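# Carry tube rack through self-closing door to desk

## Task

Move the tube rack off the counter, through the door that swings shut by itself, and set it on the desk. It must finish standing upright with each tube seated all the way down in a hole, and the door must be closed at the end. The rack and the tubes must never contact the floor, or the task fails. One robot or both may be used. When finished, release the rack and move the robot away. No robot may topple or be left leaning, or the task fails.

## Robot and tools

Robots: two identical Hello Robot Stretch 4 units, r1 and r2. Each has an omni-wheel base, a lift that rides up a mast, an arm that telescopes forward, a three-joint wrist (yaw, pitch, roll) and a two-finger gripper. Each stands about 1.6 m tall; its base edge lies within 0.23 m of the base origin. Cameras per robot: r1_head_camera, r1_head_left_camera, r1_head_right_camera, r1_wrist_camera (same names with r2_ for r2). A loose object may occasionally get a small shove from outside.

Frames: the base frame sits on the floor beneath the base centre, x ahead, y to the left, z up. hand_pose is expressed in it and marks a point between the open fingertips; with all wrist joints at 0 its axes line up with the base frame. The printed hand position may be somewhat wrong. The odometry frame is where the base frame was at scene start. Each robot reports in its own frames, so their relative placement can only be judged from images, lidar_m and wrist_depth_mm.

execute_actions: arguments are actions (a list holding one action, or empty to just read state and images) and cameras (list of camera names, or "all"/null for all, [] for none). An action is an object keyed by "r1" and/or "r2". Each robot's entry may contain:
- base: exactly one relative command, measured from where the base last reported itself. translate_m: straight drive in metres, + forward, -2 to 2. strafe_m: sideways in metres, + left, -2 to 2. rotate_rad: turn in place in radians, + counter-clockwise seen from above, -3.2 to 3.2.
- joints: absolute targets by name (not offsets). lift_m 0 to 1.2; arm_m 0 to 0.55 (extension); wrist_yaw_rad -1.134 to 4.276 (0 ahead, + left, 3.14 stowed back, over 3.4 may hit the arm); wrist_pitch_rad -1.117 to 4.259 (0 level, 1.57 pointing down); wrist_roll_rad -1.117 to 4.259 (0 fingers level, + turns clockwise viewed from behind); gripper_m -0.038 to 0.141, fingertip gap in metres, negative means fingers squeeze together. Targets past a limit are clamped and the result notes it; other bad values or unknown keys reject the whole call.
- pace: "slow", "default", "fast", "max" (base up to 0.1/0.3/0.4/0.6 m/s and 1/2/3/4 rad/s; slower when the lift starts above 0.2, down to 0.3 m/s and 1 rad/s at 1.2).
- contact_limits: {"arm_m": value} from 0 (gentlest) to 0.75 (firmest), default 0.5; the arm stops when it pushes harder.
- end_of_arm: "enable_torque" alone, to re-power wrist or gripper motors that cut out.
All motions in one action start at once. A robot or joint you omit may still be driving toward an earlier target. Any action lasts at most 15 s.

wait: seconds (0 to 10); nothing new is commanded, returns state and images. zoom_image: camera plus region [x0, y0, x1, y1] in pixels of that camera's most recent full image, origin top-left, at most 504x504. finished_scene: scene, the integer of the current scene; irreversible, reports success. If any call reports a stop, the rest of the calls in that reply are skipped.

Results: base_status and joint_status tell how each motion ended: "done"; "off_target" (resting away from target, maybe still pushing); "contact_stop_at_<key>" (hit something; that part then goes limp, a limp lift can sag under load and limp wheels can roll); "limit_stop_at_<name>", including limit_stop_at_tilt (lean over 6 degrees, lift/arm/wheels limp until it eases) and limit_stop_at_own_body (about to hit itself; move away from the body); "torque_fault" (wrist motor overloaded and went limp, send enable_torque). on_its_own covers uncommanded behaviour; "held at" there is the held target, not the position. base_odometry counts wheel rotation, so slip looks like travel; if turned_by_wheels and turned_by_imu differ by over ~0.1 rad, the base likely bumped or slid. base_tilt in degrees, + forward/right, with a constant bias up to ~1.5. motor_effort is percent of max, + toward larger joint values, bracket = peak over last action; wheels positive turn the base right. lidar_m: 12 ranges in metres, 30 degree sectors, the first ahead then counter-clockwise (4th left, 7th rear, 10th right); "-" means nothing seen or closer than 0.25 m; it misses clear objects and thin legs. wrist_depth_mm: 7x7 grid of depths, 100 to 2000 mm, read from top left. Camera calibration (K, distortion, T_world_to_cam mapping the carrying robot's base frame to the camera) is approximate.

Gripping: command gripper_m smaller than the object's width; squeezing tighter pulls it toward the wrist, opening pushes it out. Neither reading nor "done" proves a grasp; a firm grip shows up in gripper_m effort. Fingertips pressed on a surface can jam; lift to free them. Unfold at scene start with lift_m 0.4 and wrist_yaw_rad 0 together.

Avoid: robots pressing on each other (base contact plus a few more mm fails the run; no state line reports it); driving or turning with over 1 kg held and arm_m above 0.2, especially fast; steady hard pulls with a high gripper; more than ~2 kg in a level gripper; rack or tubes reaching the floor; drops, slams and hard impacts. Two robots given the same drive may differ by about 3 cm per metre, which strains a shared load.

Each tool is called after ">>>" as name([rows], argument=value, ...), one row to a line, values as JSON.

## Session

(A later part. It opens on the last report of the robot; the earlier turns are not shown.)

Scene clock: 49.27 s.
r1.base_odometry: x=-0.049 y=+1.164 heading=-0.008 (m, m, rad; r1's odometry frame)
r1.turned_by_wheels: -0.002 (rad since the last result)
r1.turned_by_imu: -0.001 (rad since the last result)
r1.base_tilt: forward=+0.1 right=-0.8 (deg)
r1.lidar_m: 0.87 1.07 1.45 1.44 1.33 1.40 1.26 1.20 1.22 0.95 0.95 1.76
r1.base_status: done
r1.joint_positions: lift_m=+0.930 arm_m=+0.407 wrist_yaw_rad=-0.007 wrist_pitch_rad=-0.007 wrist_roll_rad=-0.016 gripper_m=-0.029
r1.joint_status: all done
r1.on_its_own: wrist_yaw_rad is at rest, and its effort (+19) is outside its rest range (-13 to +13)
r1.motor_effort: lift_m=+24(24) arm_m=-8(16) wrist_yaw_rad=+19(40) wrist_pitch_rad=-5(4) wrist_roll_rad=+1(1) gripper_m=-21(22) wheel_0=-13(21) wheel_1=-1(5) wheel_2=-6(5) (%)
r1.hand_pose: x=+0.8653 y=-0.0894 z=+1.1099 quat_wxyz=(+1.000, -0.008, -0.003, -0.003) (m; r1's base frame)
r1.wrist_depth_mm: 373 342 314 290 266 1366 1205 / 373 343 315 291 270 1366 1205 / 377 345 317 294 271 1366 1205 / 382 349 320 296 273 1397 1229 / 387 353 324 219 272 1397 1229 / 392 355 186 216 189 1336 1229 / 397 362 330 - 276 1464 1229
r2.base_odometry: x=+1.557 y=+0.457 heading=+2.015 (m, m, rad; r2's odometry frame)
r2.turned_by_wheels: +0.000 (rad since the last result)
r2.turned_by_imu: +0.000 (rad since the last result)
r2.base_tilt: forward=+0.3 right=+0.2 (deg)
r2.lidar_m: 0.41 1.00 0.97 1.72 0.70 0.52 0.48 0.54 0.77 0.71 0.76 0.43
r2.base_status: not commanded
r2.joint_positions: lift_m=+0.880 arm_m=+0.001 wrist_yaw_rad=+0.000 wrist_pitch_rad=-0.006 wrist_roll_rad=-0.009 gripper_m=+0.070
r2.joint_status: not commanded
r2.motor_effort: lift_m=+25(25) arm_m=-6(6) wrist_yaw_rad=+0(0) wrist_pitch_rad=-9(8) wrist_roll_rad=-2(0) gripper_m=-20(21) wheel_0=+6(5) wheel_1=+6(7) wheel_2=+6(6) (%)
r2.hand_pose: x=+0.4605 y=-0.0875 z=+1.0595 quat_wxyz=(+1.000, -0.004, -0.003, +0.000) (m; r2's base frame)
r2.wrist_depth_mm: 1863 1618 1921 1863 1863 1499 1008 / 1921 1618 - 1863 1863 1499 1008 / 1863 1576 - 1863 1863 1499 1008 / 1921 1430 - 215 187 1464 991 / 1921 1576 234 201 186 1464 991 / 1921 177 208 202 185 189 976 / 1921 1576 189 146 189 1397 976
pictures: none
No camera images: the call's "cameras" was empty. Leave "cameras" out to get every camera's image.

>>> execute_actions([
  {"r1":{"base":{"strafe_m":0.022},"joints":{"arm_m":0.34,"gripper_m":-0.038},"pace":"slow"}},
], cameras=[])

>>> execute_actions([
  {"r1":{"base":{"strafe_m":0.032},"joints":{"arm_m":0.28},"pace":"slow"}},
], cameras=[])

>>> execute_actions([
  {"r1":{"base":{"strafe_m":0.036},"joints":{"arm_m":0.225},"pace":"slow"}},
], cameras=[])

>>> execute_actions([
  {"r1":{"base":{"strafe_m":0.04},"joints":{"arm_m":0.17},"pace":"slow"}},
], cameras=["r1_wrist_camera"])

Scene clock: 51.37 s.
r1.base_odometry: x=-0.049 y=+1.185 heading=-0.009 (m, m, rad; r1's odometry frame)
r1.turned_by_wheels: -0.001 (rad since the last result)
r1.turned_by_imu: -0.001 (rad since the last result)
r1.base_tilt: forward=+0.0 right=-0.6 (deg)
r1.lidar_m: 0.77 1.03 1.45 1.39 1.33 1.38 1.27 1.21 1.26 1.00 0.98 1.80
r1.base_status: done
r1.joint_positions: lift_m=+0.930 arm_m=+0.342 wrist_yaw_rad=-0.003 wrist_pitch_rad=-0.007 wrist_roll_rad=-0.016 gripper_m=-0.037
r1.joint_status: all done
r1.motor_effort: lift_m=+24(24) arm_m=-9(14) wrist_yaw_rad=+8(34) wrist_pitch_rad=-5(5) wrist_roll_rad=+1(1) gripper_m=-24(27) wheel_0=-11(20) wheel_1=-2(5) wheel_2=-5(6) (%)
r1.hand_pose: x=+0.8007 y=-0.0881 z=+1.1099 quat_wxyz=(+1.000, -0.008, -0.003, -0.001) (m; r1's base frame)
r1.wrist_depth_mm: 407 362 322 293 266 1430 1255 / 410 364 324 294 268 1397 1255 / 413 366 327 297 270 1464 1281 / 418 370 329 298 272 1430 1281 / 421 373 332 216 266 1464 1281 / 430 379 185 216 198 259 1281 / 436 384 340 - 271 854 1281
r2.base_odometry: x=+1.557 y=+0.457 heading=+2.015 (m, m, rad; r2's odometry frame)
r2.turned_by_wheels: +0.000 (rad since the last result)
r2.turned_by_imu: +0.000 (rad since the last result)
r2.base_tilt: forward=+0.2 right=+0.1 (deg)
r2.lidar_m: 0.42 1.05 1.00 1.71 0.71 0.52 0.48 0.54 0.77 0.71 0.77 0.44
r2.base_status: not commanded
r2.joint_positions: lift_m=+0.880 arm_m=+0.001 wrist_yaw_rad=+0.000 wrist_pitch_rad=-0.006 wrist_roll_rad=-0.009 gripper_m=+0.070
r2.joint_status: not commanded
r2.motor_effort: lift_m=+25(25) arm_m=-6(6) wrist_yaw_rad=+0(1) wrist_pitch_rad=-9(9) wrist_roll_rad=-1(0) gripper_m=-20(21) wheel_0=+6(6) wheel_1=+7(7) wheel_2=+6(6) (%)
r2.hand_pose: x=+0.4605 y=-0.0875 z=+1.0595 quat_wxyz=(+1.000, -0.004, -0.003, +0.000) (m; r2's base frame)
r2.wrist_depth_mm: 1921 1499 - 1808 1863 1499 991 / 1921 1430 - 1921 1863 1499 1008 / 1863 1229 - 1863 1863 1499 1008 / 1921 1229 - 215 187 1499 991 / 1921 1397 234 201 186 1464 976 / 1921 177 207 202 185 189 976 / 1921 1397 189 146 189 1397 960
pictures: none
No camera images: the call's "cameras" was empty. Leave "cameras" out to get every camera's image.

Scene clock: 53.20 s.
r1.base_odometry: x=-0.049 y=+1.217 heading=-0.010 (m, m, rad; r1's odometry frame)
r1.turned_by_wheels: -0.001 (rad since the last result)
r1.turned_by_imu: -0.001 (rad since the last result)
r1.base_tilt: forward=+0.0 right=-0.7 (deg)
r1.lidar_m: 0.72 1.01 1.42 1.36 1.30 1.36 1.29 1.20 1.27 1.02 1.01 1.83
r1.base_status: done
r1.joint_positions: lift_m=+0.930 arm_m=+0.282 wrist_yaw_rad=-0.004 wrist_pitch_rad=-0.006 wrist_roll_rad=-0.016 gripper_m=-0.037
r1.joint_status: all done
r1.motor_effort: lift_m=+24(24) arm_m=-9(11) wrist_yaw_rad=+9(31) wrist_pitch_rad=-6(5) wrist_roll_rad=+1(1) gripper_m=-22(24) wheel_0=-11(16) wheel_1=+0(4) wheel_2=-4(3) (%)
r1.hand_pose: x=+0.7406 y=-0.0885 z=+1.1098 quat_wxyz=(+1.000, -0.008, -0.003, -0.002) (m; r1's base frame)
r1.wrist_depth_mm: 449 387 334 297 265 1430 1308 / 452 387 338 298 267 1430 1308 / 455 392 338 301 270 1430 1308 / 459 397 342 303 272 1464 1336 / 466 399 345 217 265 1464 1336 / 477 404 184 216 187 256 1336 / 484 410 351 - 268 260 1308
r2.base_odometry: x=+1.557 y=+0.457 heading=+2.015 (m, m, rad; r2's odometry frame)
r2.turned_by_wheels: +0.000 (rad since the last result)
r2.turned_by_imu: +0.000 (rad since the last result)
r2.base_tilt: forward=+0.3 right=+0.1 (deg)
r2.lidar_m: 0.44 1.08 1.02 1.68 0.72 0.51 0.51 0.53 0.76 0.70 0.75 0.44
r2.base_status: not commanded
r2.joint_positions: lift_m=+0.880 arm_m=+0.001 wrist_yaw_rad=+0.000 wrist_pitch_rad=-0.006 wrist_roll_rad=-0.009 gripper_m=+0.070
r2.joint_status: not commanded
r2.motor_effort: lift_m=+25(25) arm_m=-7(6) wrist_yaw_rad=+0(0) wrist_pitch_rad=-9(9) wrist_roll_rad=-2(1) gripper_m=-19(22) wheel_0=+6(6) wheel_1=+7(7) wheel_2=+6(6) (%)
r2.hand_pose: x=+0.4605 y=-0.0875 z=+1.0595 quat_wxyz=(+1.000, -0.004, -0.003, +0.000) (m; r2's base frame)
r2.wrist_depth_mm: 1921 1921 - 1863 1863 1499 1008 / 1921 1863 - 1863 1863 1537 991 / 1921 1430 - 1863 1863 1464 1008 / 1921 1397 - 214 187 1464 991 / 1921 1366 234 201 185 1464 991 / 1921 177 207 202 185 190 976 / 1921 1921 189 146 188 1397 960
pictures: none
No camera images: the call's "cameras" was empty. Leave "cameras" out to get every camera's image.

Scene clock: 54.97 s.
r1.base_odometry: x=-0.048 y=+1.253 heading=-0.011 (m, m, rad; r1's odometry frame)
r1.turned_by_wheels: -0.001 (rad since the last result)
r1.turned_by_imu: -0.001 (rad since the last result)
r1.base_tilt: forward=+0.2 right=-0.7 (deg)
r1.lidar_m: 0.66 0.97 1.40 1.34 1.26 1.33 1.33 1.24 1.29 1.06 1.06 0.72
r1.base_status: done
r1.joint_positions: lift_m=+0.930 arm_m=+0.226 wrist_yaw_rad=-0.006 wrist_pitch_rad=-0.006 wrist_roll_rad=-0.016 gripper_m=-0.037
r1.joint_status: all done
r1.on_its_own: wrist_yaw_rad is at rest, and its effort (+17) is outside its rest range (-13 to +13)
r1.motor_effort: lift_m=+24(23) arm_m=-8(12) wrist_yaw_rad=+17(37) wrist_pitch_rad=-6(5) wrist_roll_rad=+1(1) gripper_m=-23(24) wheel_0=-11(17) wheel_1=+1(3) wheel_2=-4(2) (%)
r1.hand_pose: x=+0.6852 y=-0.0892 z=+1.1098 quat_wxyz=(+1.000, -0.008, -0.003, -0.003) (m; r1's base frame)
r1.wrist_depth_mm: 500 413 347 301 263 249 1336 / 500 415 349 304 264 251 1366 / 508 418 351 307 267 252 1366 / 508 421 355 309 267 255 1366 / 521 427 359 221 264 276 1397 / 535 433 185 216 196 249 1366 / 539 442 368 - 267 257 1397
r2.base_odometry: x=+1.557 y=+0.457 heading=+2.015 (m, m, rad; r2's odometry frame)
r2.turned_by_wheels: +0.000 (rad since the last result)
r2.turned_by_imu: +0.000 (rad since the last result)
r2.base_tilt: forward=+0.3 right=+0.2 (deg)
r2.lidar_m: 0.40 1.11 1.03 1.72 0.67 0.52 0.52 0.55 0.75 0.69 0.74 0.43
r2.base_status: not commanded
r2.joint_positions: lift_m=+0.880 arm_m=+0.001 wrist_yaw_rad=+0.000 wrist_pitch_rad=-0.006 wrist_roll_rad=-0.009 gripper_m=+0.070
r2.joint_status: not commanded
r2.motor_effort: lift_m=+25(25) arm_m=-6(6) wrist_yaw_rad=+0(1) wrist_pitch_rad=-9(8) wrist_roll_rad=-1(1) gripper_m=-21(20) wheel_0=+6(5) wheel_1=+7(7) wheel_2=+6(6) (%)
r2.hand_pose: x=+0.4605 y=-0.0875 z=+1.0595 quat_wxyz=(+1.000, -0.004, -0.003, +0.000) (m; r2's base frame)
r2.wrist_depth_mm: 1921 1983 - 1863 1863 1499 1008 / 1921 - - 1863 1863 1499 1008 / 1921 - - 1863 1863 1499 1008 / 1921 - - 214 187 1499 1008 / 1921 - 234 202 186 1430 1008 / 1921 177 208 202 185 189 976 / 1921 - 190 146 188 1397 976
pictures: none
No camera images: the call's "cameras" was empty. Leave "cameras" out to get every camera's image.

Scene clock: 56.73 s.
r1.base_odometry: x=-0.048 y=+1.293 heading=-0.013 (m, m, rad; r1's odometry frame)
r1.turned_by_wheels: -0.001 (rad since the last result)
r1.turned_by_imu: -0.001 (rad since the last result)
r1.base_tilt: forward=+0.1 right=-0.7 (deg)
r1.lidar_m: 0.62 0.96 1.38 1.31 1.22 1.28 1.33 1.25 1.31 1.10 1.11 0.65
r1.base_status: done
r1.joint_positions: lift_m=+0.930 arm_m=+0.171 wrist_yaw_rad=-0.008 wrist_pitch_rad=-0.006 wrist_roll_rad=-0.016 gripper_m=-0.037
r1.joint_status: all done
r1.on_its_own: wrist_yaw_rad is at rest, and its effort (+21) is outside its rest range (-13 to +13)
r1.motor_effort: lift_m=+24(24) arm_m=-8(12) wrist_yaw_rad=+21(42) wrist_pitch_rad=-6(6) wrist_roll_rad=+1(0) gripper_m=-23(23) wheel_0=-12(16) wheel_1=+0(5) wheel_2=-6(6) (%)
r1.hand_pose: x=+0.6300 y=-0.0898 z=+1.1097 quat_wxyz=(+1.000, -0.008, -0.003, -0.004) (m; r1's base frame)
r1.wrist_depth_mm: 569 445 364 307 262 246 1397 / 569 449 366 310 264 249 1430 / 574 455 368 312 266 252 1430 / 580 459 373 314 267 253 1430 / 591 462 375 216 264 254 1430 / 603 473 185 217 196 241 1430 / 615 480 384 - 266 251 1430
r2.base_odometry: x=+1.557 y=+0.457 heading=+2.015 (m, m, rad; r2's odometry frame)
r2.turned_by_wheels: +0.000 (rad since the last result)
r2.turned_by_imu: +0.000 (rad since the last result)
r2.base_tilt: forward=+0.3 right=+0.2 (deg)
r2.lidar_m: 0.42 1.16 1.09 1.69 0.70 0.52 0.51 0.55 0.75 0.71 0.77 0.42
r2.base_status: not commanded
r2.joint_positions: lift_m=+0.880 arm_m=+0.001 wrist_yaw_rad=+0.000 wrist_pitch_rad=-0.006 wrist_roll_rad=-0.009 gripper_m=+0.070
r2.joint_status: not commanded
r2.motor_effort: lift_m=+25(25) arm_m=-6(6) wrist_yaw_rad=+0(1) wrist_pitch_rad=-9(8) wrist_roll_rad=+0(0) gripper_m=-22(20) wheel_0=+5(6) wheel_1=+6(7) wheel_2=+6(6) (%)
r2.hand_pose: x=+0.4605 y=-0.0875 z=+1.0595 quat_wxyz=(+1.000, -0.004, -0.003, +0.000) (m; r2's base frame)
r2.wrist_depth_mm: 1863 1921 - 1863 1863 1499 1008 / 1921 - - 1863 1863 1537 1008 / 1863 - - 1863 1808 1499 1008 / 1921 - - 215 187 1464 1008 / 1921 - 234 201 186 1464 991 / 1983 177 207 202 185 189 976 / 1921 - 189 146 189 1430 976
pictures: r1_wrist_camera
camera_calibration (this result's frames):
r1_wrist_camera: T_world_to_cam=[[0.0387296, -0.99872, 0.0325237, -0.140089], [-0.0284728, -0.0336379, -0.999028, 1.17739], [0.998844, 0.037766, -0.0297392, -0.357269], [0, 0, 0, 1]] pos_world=[0.395805, -0.0868121, 1.17018]
Images, in order (width x height): r1_wrist_camera 616x392.

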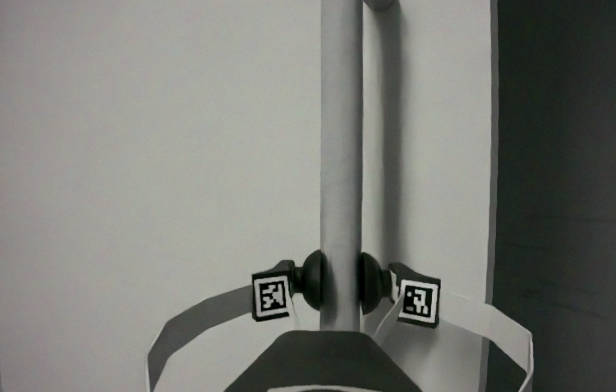

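Continue, adding small yaw relief.

>>> execute_actions([
  {"r1":{"base":{"strafe_m":0.058},"joints":{"arm_m":0.115,"wrist_yaw_rad":-0.06},"pace":"slow"}},
], cameras=[])

>>> execute_actions([
  {"r1":{"base":{"strafe_m":0.066},"joints":{"arm_m":0.065,"wrist_yaw_rad":-0.12},"pace":"slow"}},
], cameras=[])

>>> execute_actions([
  {"r1":{"base":{"strafe_m":0.07},"joints":{"arm_m":0.02,"wrist_yaw_rad":-0.18},"pace":"slow"}},
], cameras=["r1_wrist_camera","r2_head_camera"])

Scene clock: 58.67 s.
r1.base_odometry: x=-0.047 y=+1.350 heading=-0.014 (m, m, rad; r1's odometry frame)
r1.turned_by_wheels: -0.001 (rad since the last result)
r1.turned_by_imu: +0.000 (rad since the last result)
r1.base_tilt: forward=+0.2 right=-0.7 (deg)
r1.lidar_m: 0.54 0.94 1.35 1.26 1.19 1.25 1.36 1.29 1.34 1.15 1.15 0.58
r1.base_status: done
r1.joint_positions: lift_m=+0.930 arm_m=+0.116 wrist_yaw_rad=-0.066 wrist_pitch_rad=-0.006 wrist_roll_rad=-0.016 gripper_m=-0.037
r1.joint_status: all done
r1.on_its_own: wrist_yaw_rad is at rest, and its effort (+14) is outside its rest range (-13 to +13)
r1.motor_effort: lift_m=+24(24) arm_m=-8(13) wrist_yaw_rad=+14(20) wrist_pitch_rad=-7(8) wrist_roll_rad=+1(1) gripper_m=-22(25) wheel_0=-11(16) wheel_1=+1(7) wheel_2=+0(6) (%)
r1.hand_pose: x=+0.5694 y=-0.1063 z=+1.1096 quat_wxyz=(+0.999, -0.008, -0.003, -0.033) (m; r1's base frame)
r1.wrist_depth_mm: 591 459 368 309 266 247 1464 / 597 462 370 310 267 248 1464 / 603 462 373 314 271 250 1464 / 609 469 377 315 272 252 1464 / 615 477 379 221 263 253 1464 / 640 484 185 220 198 250 1464 / 647 492 389 - 266 251 1499
r2.base_odometry: x=+1.557 y=+0.457 heading=+2.015 (m, m, rad; r2's odometry frame)
r2.turned_by_wheels: +0.000 (rad since the last result)
r2.turned_by_imu: +0.000 (rad since the last result)
r2.base_tilt: forward=+0.2 right=+0.2 (deg)
r2.lidar_m: 0.43 1.26 1.14 1.67 0.70 0.51 0.51 0.55 0.75 0.70 0.74 0.43
r2.base_status: not commanded
r2.joint_positions: lift_m=+0.880 arm_m=+0.001 wrist_yaw_rad=+0.000 wrist_pitch_rad=-0.006 wrist_roll_rad=-0.009 gripper_m=+0.070
r2.joint_status: not commanded
r2.motor_effort: lift_m=+25(25) arm_m=-6(6) wrist_yaw_rad=+0(0) wrist_pitch_rad=-9(8) wrist_roll_rad=+1(1) gripper_m=-19(21) wheel_0=+6(6) wheel_1=+7(7) wheel_2=+6(6) (%)
r2.hand_pose: x=+0.4605 y=-0.0875 z=+1.0595 quat_wxyz=(+1.000, -0.004, -0.003, +0.000) (m; r2's base frame)
r2.wrist_depth_mm: 1464 1921 - 1863 1808 1499 1008 / 1499 - - 1863 1808 1499 991 / 991 - - 1863 1863 1464 1025 / 991 - - 215 188 1464 991 / 1078 - 235 202 186 1464 991 / 1537 177 207 202 185 189 976 / 1464 - 189 146 189 1397 960
pictures: none
No camera images: the call's "cameras" was empty. Leave "cameras" out to get every camera's image.

Scene clock: 60.47 s.
r1.base_odometry: x=-0.046 y=+1.416 heading=-0.014 (m, m, rad; r1's odometry frame)
r1.turned_by_wheels: -0.001 (rad since the last result)
r1.turned_by_imu: +0.001 (rad since the last result)
r1.base_tilt: forward=+0.3 right=-0.8 (deg)
r1.lidar_m: 0.51 0.95 1.31 1.19 1.13 1.20 1.42 1.31 1.37 1.21 1.22 0.51
r1.base_status: done
r1.joint_positions: lift_m=+0.930 arm_m=+0.066 wrist_yaw_rad=-0.125 wrist_pitch_rad=-0.005 wrist_roll_rad=-0.016 gripper_m=-0.037
r1.joint_status: all done
r1.on_its_own: wrist_yaw_rad is at rest, and its effort (+16) is outside its rest range (-13 to +13)
r1.motor_effort: lift_m=+23(24) arm_m=-7(17) wrist_yaw_rad=+16(24) wrist_pitch_rad=-9(9) wrist_roll_rad=+1(1) gripper_m=-21(27) wheel_0=-10(14) wheel_1=+3(7) wheel_2=+0(2) (%)
r1.hand_pose: x=+0.5125 y=-0.1228 z=+1.1095 quat_wxyz=(+0.998, -0.008, -0.002, -0.063) (m; r1's base frame)
r1.wrist_depth_mm: 627 473 375 310 266 245 1464 / 621 477 377 314 267 247 1537 / 634 480 379 315 271 249 1499 / 640 484 382 319 272 251 1499 / 661 492 389 220 267 252 1537 / 668 500 184 220 186 248 1537 / 691 512 397 - 265 246 1537
r2.base_odometry: x=+1.557 y=+0.457 heading=+2.015 (m, m, rad; r2's odometry frame)
r2.turned_by_wheels: +0.000 (rad since the last result)
r2.turned_by_imu: +0.000 (rad since the last result)
r2.base_tilt: forward=+0.2 right=+0.1 (deg)
r2.lidar_m: 0.42 1.29 1.21 1.71 0.72 0.52 0.50 0.54 0.76 0.71 0.78 0.43
r2.base_status: not commanded
r2.joint_positions: lift_m=+0.880 arm_m=+0.001 wrist_yaw_rad=+0.000 wrist_pitch_rad=-0.006 wrist_roll_rad=-0.009 gripper_m=+0.070
r2.joint_status: not commanded
r2.motor_effort: lift_m=+25(25) arm_m=-6(6) wrist_yaw_rad=+0(0) wrist_pitch_rad=-9(8) wrist_roll_rad=-1(1) gripper_m=-19(20) wheel_0=+6(6) wheel_1=+7(6) wheel_2=+6(6) (%)
r2.hand_pose: x=+0.4605 y=-0.0875 z=+1.0595 quat_wxyz=(+1.000, -0.004, -0.003, +0.000) (m; r2's base frame)
r2.wrist_depth_mm: 1008 1921 - 1863 1863 1499 1008 / 1025 - - 1863 1863 1499 1008 / 1042 - - 1863 1863 1499 1008 / 1060 - - 215 187 1464 1008 / 1060 - 234 201 186 1430 976 / 1042 177 207 202 185 189 976 / 976 - 190 146 188 1430 960
pictures: none
No camera images: the call's "cameras" was empty. Leave "cameras" out to get every camera's image.

Scene clock: 62.30 s.
r1.base_odometry: x=-0.045 y=+1.486 heading=-0.015 (m, m, rad; r1's odometry frame)
r1.turned_by_wheels: -0.001 (rad since the last result)
r1.turned_by_imu: +0.000 (rad since the last result)
r1.base_tilt: forward=+0.1 right=-0.6 (deg)
r1.lidar_m: 0.56 0.99 1.27 1.14 1.07 1.12 1.45 1.36 1.40 1.29 1.29 0.46
r1.base_status: done
r1.joint_positions: lift_m=+0.930 arm_m=+0.021 wrist_yaw_rad=-0.184 wrist_pitch_rad=-0.005 wrist_roll_rad=-0.016 gripper_m=-0.037
r1.joint_status: all done
r1.motor_effort: lift_m=+24(24) arm_m=-7(15) wrist_yaw_rad=+10(30) wrist_pitch_rad=-10(11) wrist_roll_rad=+1(2) gripper_m=-24(26) wheel_0=-11(13) wheel_1=+1(7) wheel_2=+1(4) (%)
r1.hand_pose: x=+0.4598 y=-0.1388 z=+1.1093 quat_wxyz=(+0.996, -0.008, -0.002, -0.092) (m; r1's base frame)
r1.wrist_depth_mm: 661 488 379 312 265 244 1537 / 661 488 382 315 268 245 1537 / 668 496 387 317 270 248 1537 / 676 500 389 319 272 250 1576 / 699 508 392 221 267 251 1576 / 707 512 185 221 187 246 1576 / 732 525 404 - 264 248 1576
r2.base_odometry: x=+1.557 y=+0.457 heading=+2.015 (m, m, rad; r2's odometry frame)
r2.turned_by_wheels: +0.000 (rad since the last result)
r2.turned_by_imu: +0.000 (rad since the last result)
r2.base_tilt: forward=+0.2 right=+0.2 (deg)
r2.lidar_m: 0.41 1.31 1.29 1.68 0.70 0.49 0.51 0.54 0.76 0.70 0.76 0.43
r2.base_status: not commanded
r2.joint_positions: lift_m=+0.880 arm_m=+0.001 wrist_yaw_rad=+0.000 wrist_pitch_rad=-0.006 wrist_roll_rad=-0.009 gripper_m=+0.070
r2.joint_status: not commanded
r2.motor_effort: lift_m=+25(25) arm_m=-6(6) wrist_yaw_rad=+0(0) wrist_pitch_rad=-9(9) wrist_roll_rad=-1(1) gripper_m=-20(20) wheel_0=+6(6) wheel_1=+7(7) wheel_2=+6(6) (%)
r2.hand_pose: x=+0.4605 y=-0.0875 z=+1.0595 quat_wxyz=(+1.000, -0.004, -0.003, +0.000) (m; r2's base frame)
r2.wrist_depth_mm: 1138 1983 - 1863 1863 1499 1008 / 1138 - - 1863 1863 1537 1008 / 1182 - - 1808 1863 1464 1008 / 1182 - - 215 187 1499 991 / 1205 - 234 201 186 1430 991 / 1205 177 207 202 185 189 976 / 1098 - 189 146 188 1430 960
pictures: r1_wrist_camera, r2_head_camera
camera_calibration (this result's frames):
r1_wrist_camera: T_world_to_cam=[[-0.136721, -0.990078, 0.0324518, -0.100474], [-0.0354426, -0.0278494, -0.998984, 1.17441], [0.989975, -0.137732, -0.0312833, -0.203974], [0, 0, 0, 1]] pos_world=[0.229816, -0.0948644, 1.17009]
Images, in order (width x height): r1_wrist_camera 616x392, r2_head_camera 420x560.

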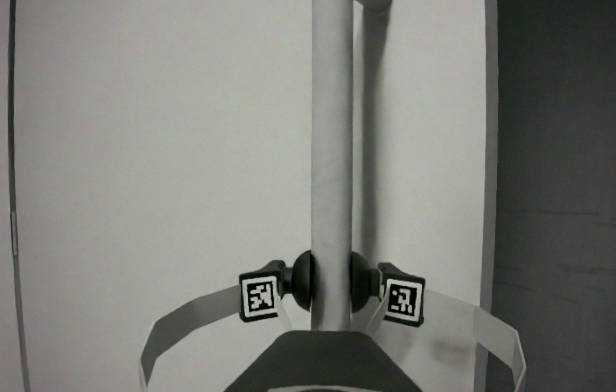

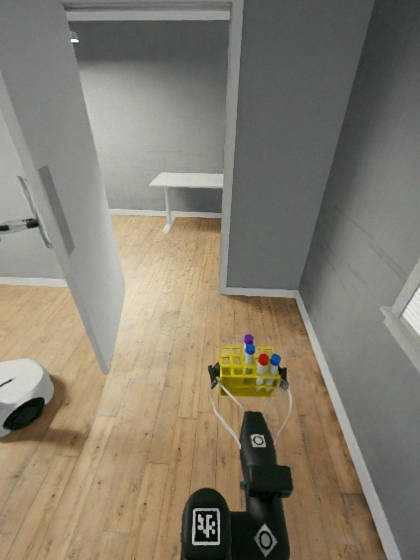

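>>> execute_actions([
  {"r2":{"base":{"strafe_m":0.31}}},
], cameras=[])

>>> execute_actions([
  {"r2":{"base":{"translate_m":1.3}}},
], cameras=["r2_head_camera"])

Scene clock: 64.80 s.
r1.base_odometry: x=-0.045 y=+1.486 heading=-0.015 (m, m, rad; r1's odometry frame)
r1.turned_by_wheels: +0.000 (rad since the last result)
r1.turned_by_imu: +0.001 (rad since the last result)
r1.base_tilt: forward=+0.1 right=-0.8 (deg)
r1.lidar_m: 0.55 0.98 1.27 1.13 1.06 1.12 1.44 1.36 1.10 1.00 1.96 0.45
r1.base_status: not commanded
r1.joint_positions: lift_m=+0.930 arm_m=+0.021 wrist_yaw_rad=-0.184 wrist_pitch_rad=-0.005 wrist_roll_rad=-0.016 gripper_m=-0.037
r1.joint_status: not commanded
r1.motor_effort: lift_m=+23(24) arm_m=-8(7) wrist_yaw_rad=+10(10) wrist_pitch_rad=-11(11) wrist_roll_rad=+1(1) gripper_m=-23(23) wheel_0=-11(11) wheel_1=+1(1) wheel_2=+1(1) (%)
r1.hand_pose: x=+0.4598 y=-0.1388 z=+1.1093 quat_wxyz=(+0.996, -0.008, -0.002, -0.092) (m; r1's base frame)
r1.wrist_depth_mm: 661 488 379 312 265 244 1537 / 661 488 379 314 268 246 1537 / 668 496 384 315 271 248 1576 / 676 500 387 320 271 250 1576 / 691 508 392 221 267 251 1576 / 715 517 185 221 187 247 1576 / 723 525 404 - 264 248 1576
r2.base_odometry: x=+1.277 y=+0.324 heading=+2.016 (m, m, rad; r2's odometry frame)
r2.turned_by_wheels: +0.000 (rad since the last result)
r2.turned_by_imu: +0.002 (rad since the last result)
r2.base_tilt: forward=+0.3 right=+0.1 (deg)
r2.lidar_m: 0.43 1.05 1.06 1.64 0.68 0.50 0.48 0.53 0.76 1.02 1.08 0.43
r2.base_status: done
r2.joint_positions: lift_m=+0.880 arm_m=+0.001 wrist_yaw_rad=+0.000 wrist_pitch_rad=-0.006 wrist_roll_rad=-0.009 gripper_m=+0.070
r2.joint_status: not commanded
r2.motor_effort: lift_m=+25(25) arm_m=-6(6) wrist_yaw_rad=-1(0) wrist_pitch_rad=-9(8) wrist_roll_rad=-1(1) gripper_m=-21(20) wheel_0=-4(12) wheel_1=+5(14) wheel_2=+0(4) (%)
r2.hand_pose: x=+0.4605 y=-0.0874 z=+1.0595 quat_wxyz=(+1.000, -0.004, -0.003, +0.000) (m; r2's base frame)
r2.wrist_depth_mm: 1921 1160 - - 1863 1863 1464 / 1921 1205 - - 1863 1863 1464 / 1921 1078 - - 1921 1863 1464 / 1921 1098 - - 186 1863 1430 / 1921 1098 234 211 185 1921 1430 / 1921 177 208 211 185 189 1430 / 1921 1118 189 146 189 1863 1430
pictures: none
No camera images: the call's "cameras" was empty. Leave "cameras" out to get every camera's image.

Scene clock: 70.60 s.
r1.base_odometry: x=-0.045 y=+1.486 heading=-0.015 (m, m, rad; r1's odometry frame)
r1.turned_by_wheels: +0.000 (rad since the last result)
r1.turned_by_imu: +0.002 (rad since the last result)
r1.base_tilt: forward=+0.3 right=-0.6 (deg)
r1.lidar_m: 0.56 0.99 1.28 1.15 1.07 1.12 1.44 1.38 1.41 1.90 1.96 0.45
r1.base_status: not commanded
r1.joint_positions: lift_m=+0.930 arm_m=+0.021 wrist_yaw_rad=-0.184 wrist_pitch_rad=-0.005 wrist_roll_rad=-0.016 gripper_m=-0.037
r1.joint_status: not commanded
r1.motor_effort: lift_m=+23(24) arm_m=-7(7) wrist_yaw_rad=+12(12) wrist_pitch_rad=-10(11) wrist_roll_rad=+1(1) gripper_m=-23(23) wheel_0=-11(11) wheel_1=+1(1) wheel_2=+2(1) (%)
r1.hand_pose: x=+0.4598 y=-0.1388 z=+1.1093 quat_wxyz=(+0.996, -0.008, -0.002, -0.092) (m; r1's base frame)
r1.wrist_depth_mm: 654 488 379 312 265 244 634 / 661 488 379 315 267 246 640 / 668 496 387 317 270 248 544 / 676 500 389 320 272 250 535 / 691 504 392 221 267 251 654 / 715 517 185 221 187 247 668 / 732 525 402 - 264 247 668
r2.base_odometry: x=+0.717 y=+1.497 heading=+2.016 (m, m, rad; r2's odometry frame)
r2.turned_by_wheels: +0.000 (rad since the last result)
r2.turned_by_imu: -0.003 (rad since the last result)
r2.base_tilt: forward=+0.2 right=+0.2 (deg)
r2.lidar_m: 0.44 0.66 0.42 0.37 0.39 1.85 1.78 1.48 1.15 1.11 1.09 0.44
r2.base_status: done
r2.joint_positions: lift_m=+0.880 arm_m=+0.001 wrist_yaw_rad=+0.000 wrist_pitch_rad=-0.006 wrist_roll_rad=-0.009 gripper_m=+0.070
r2.joint_status: not commanded
r2.motor_effort: lift_m=+24(25) arm_m=-6(6) wrist_yaw_rad=+0(1) wrist_pitch_rad=-9(9) wrist_roll_rad=+0(0) gripper_m=-19(20) wheel_0=+4(11) wheel_1=+6(10) wheel_2=-4(15) (%)
r2.hand_pose: x=+0.4605 y=-0.0874 z=+1.0596 quat_wxyz=(+1.000, -0.004, -0.003, +0.000) (m; r2's base frame)
r2.wrist_depth_mm: - - - - - 621 559 / - - - - - 627 564 / - - - - - 615 564 / - - - 213 187 621 569 / - - 234 211 185 615 569 / - 177 207 202 185 189 569 / - - 189 146 188 615 574
pictures: r2_head_camera
Images, in order (width x height): r2_head_camera 420x560.

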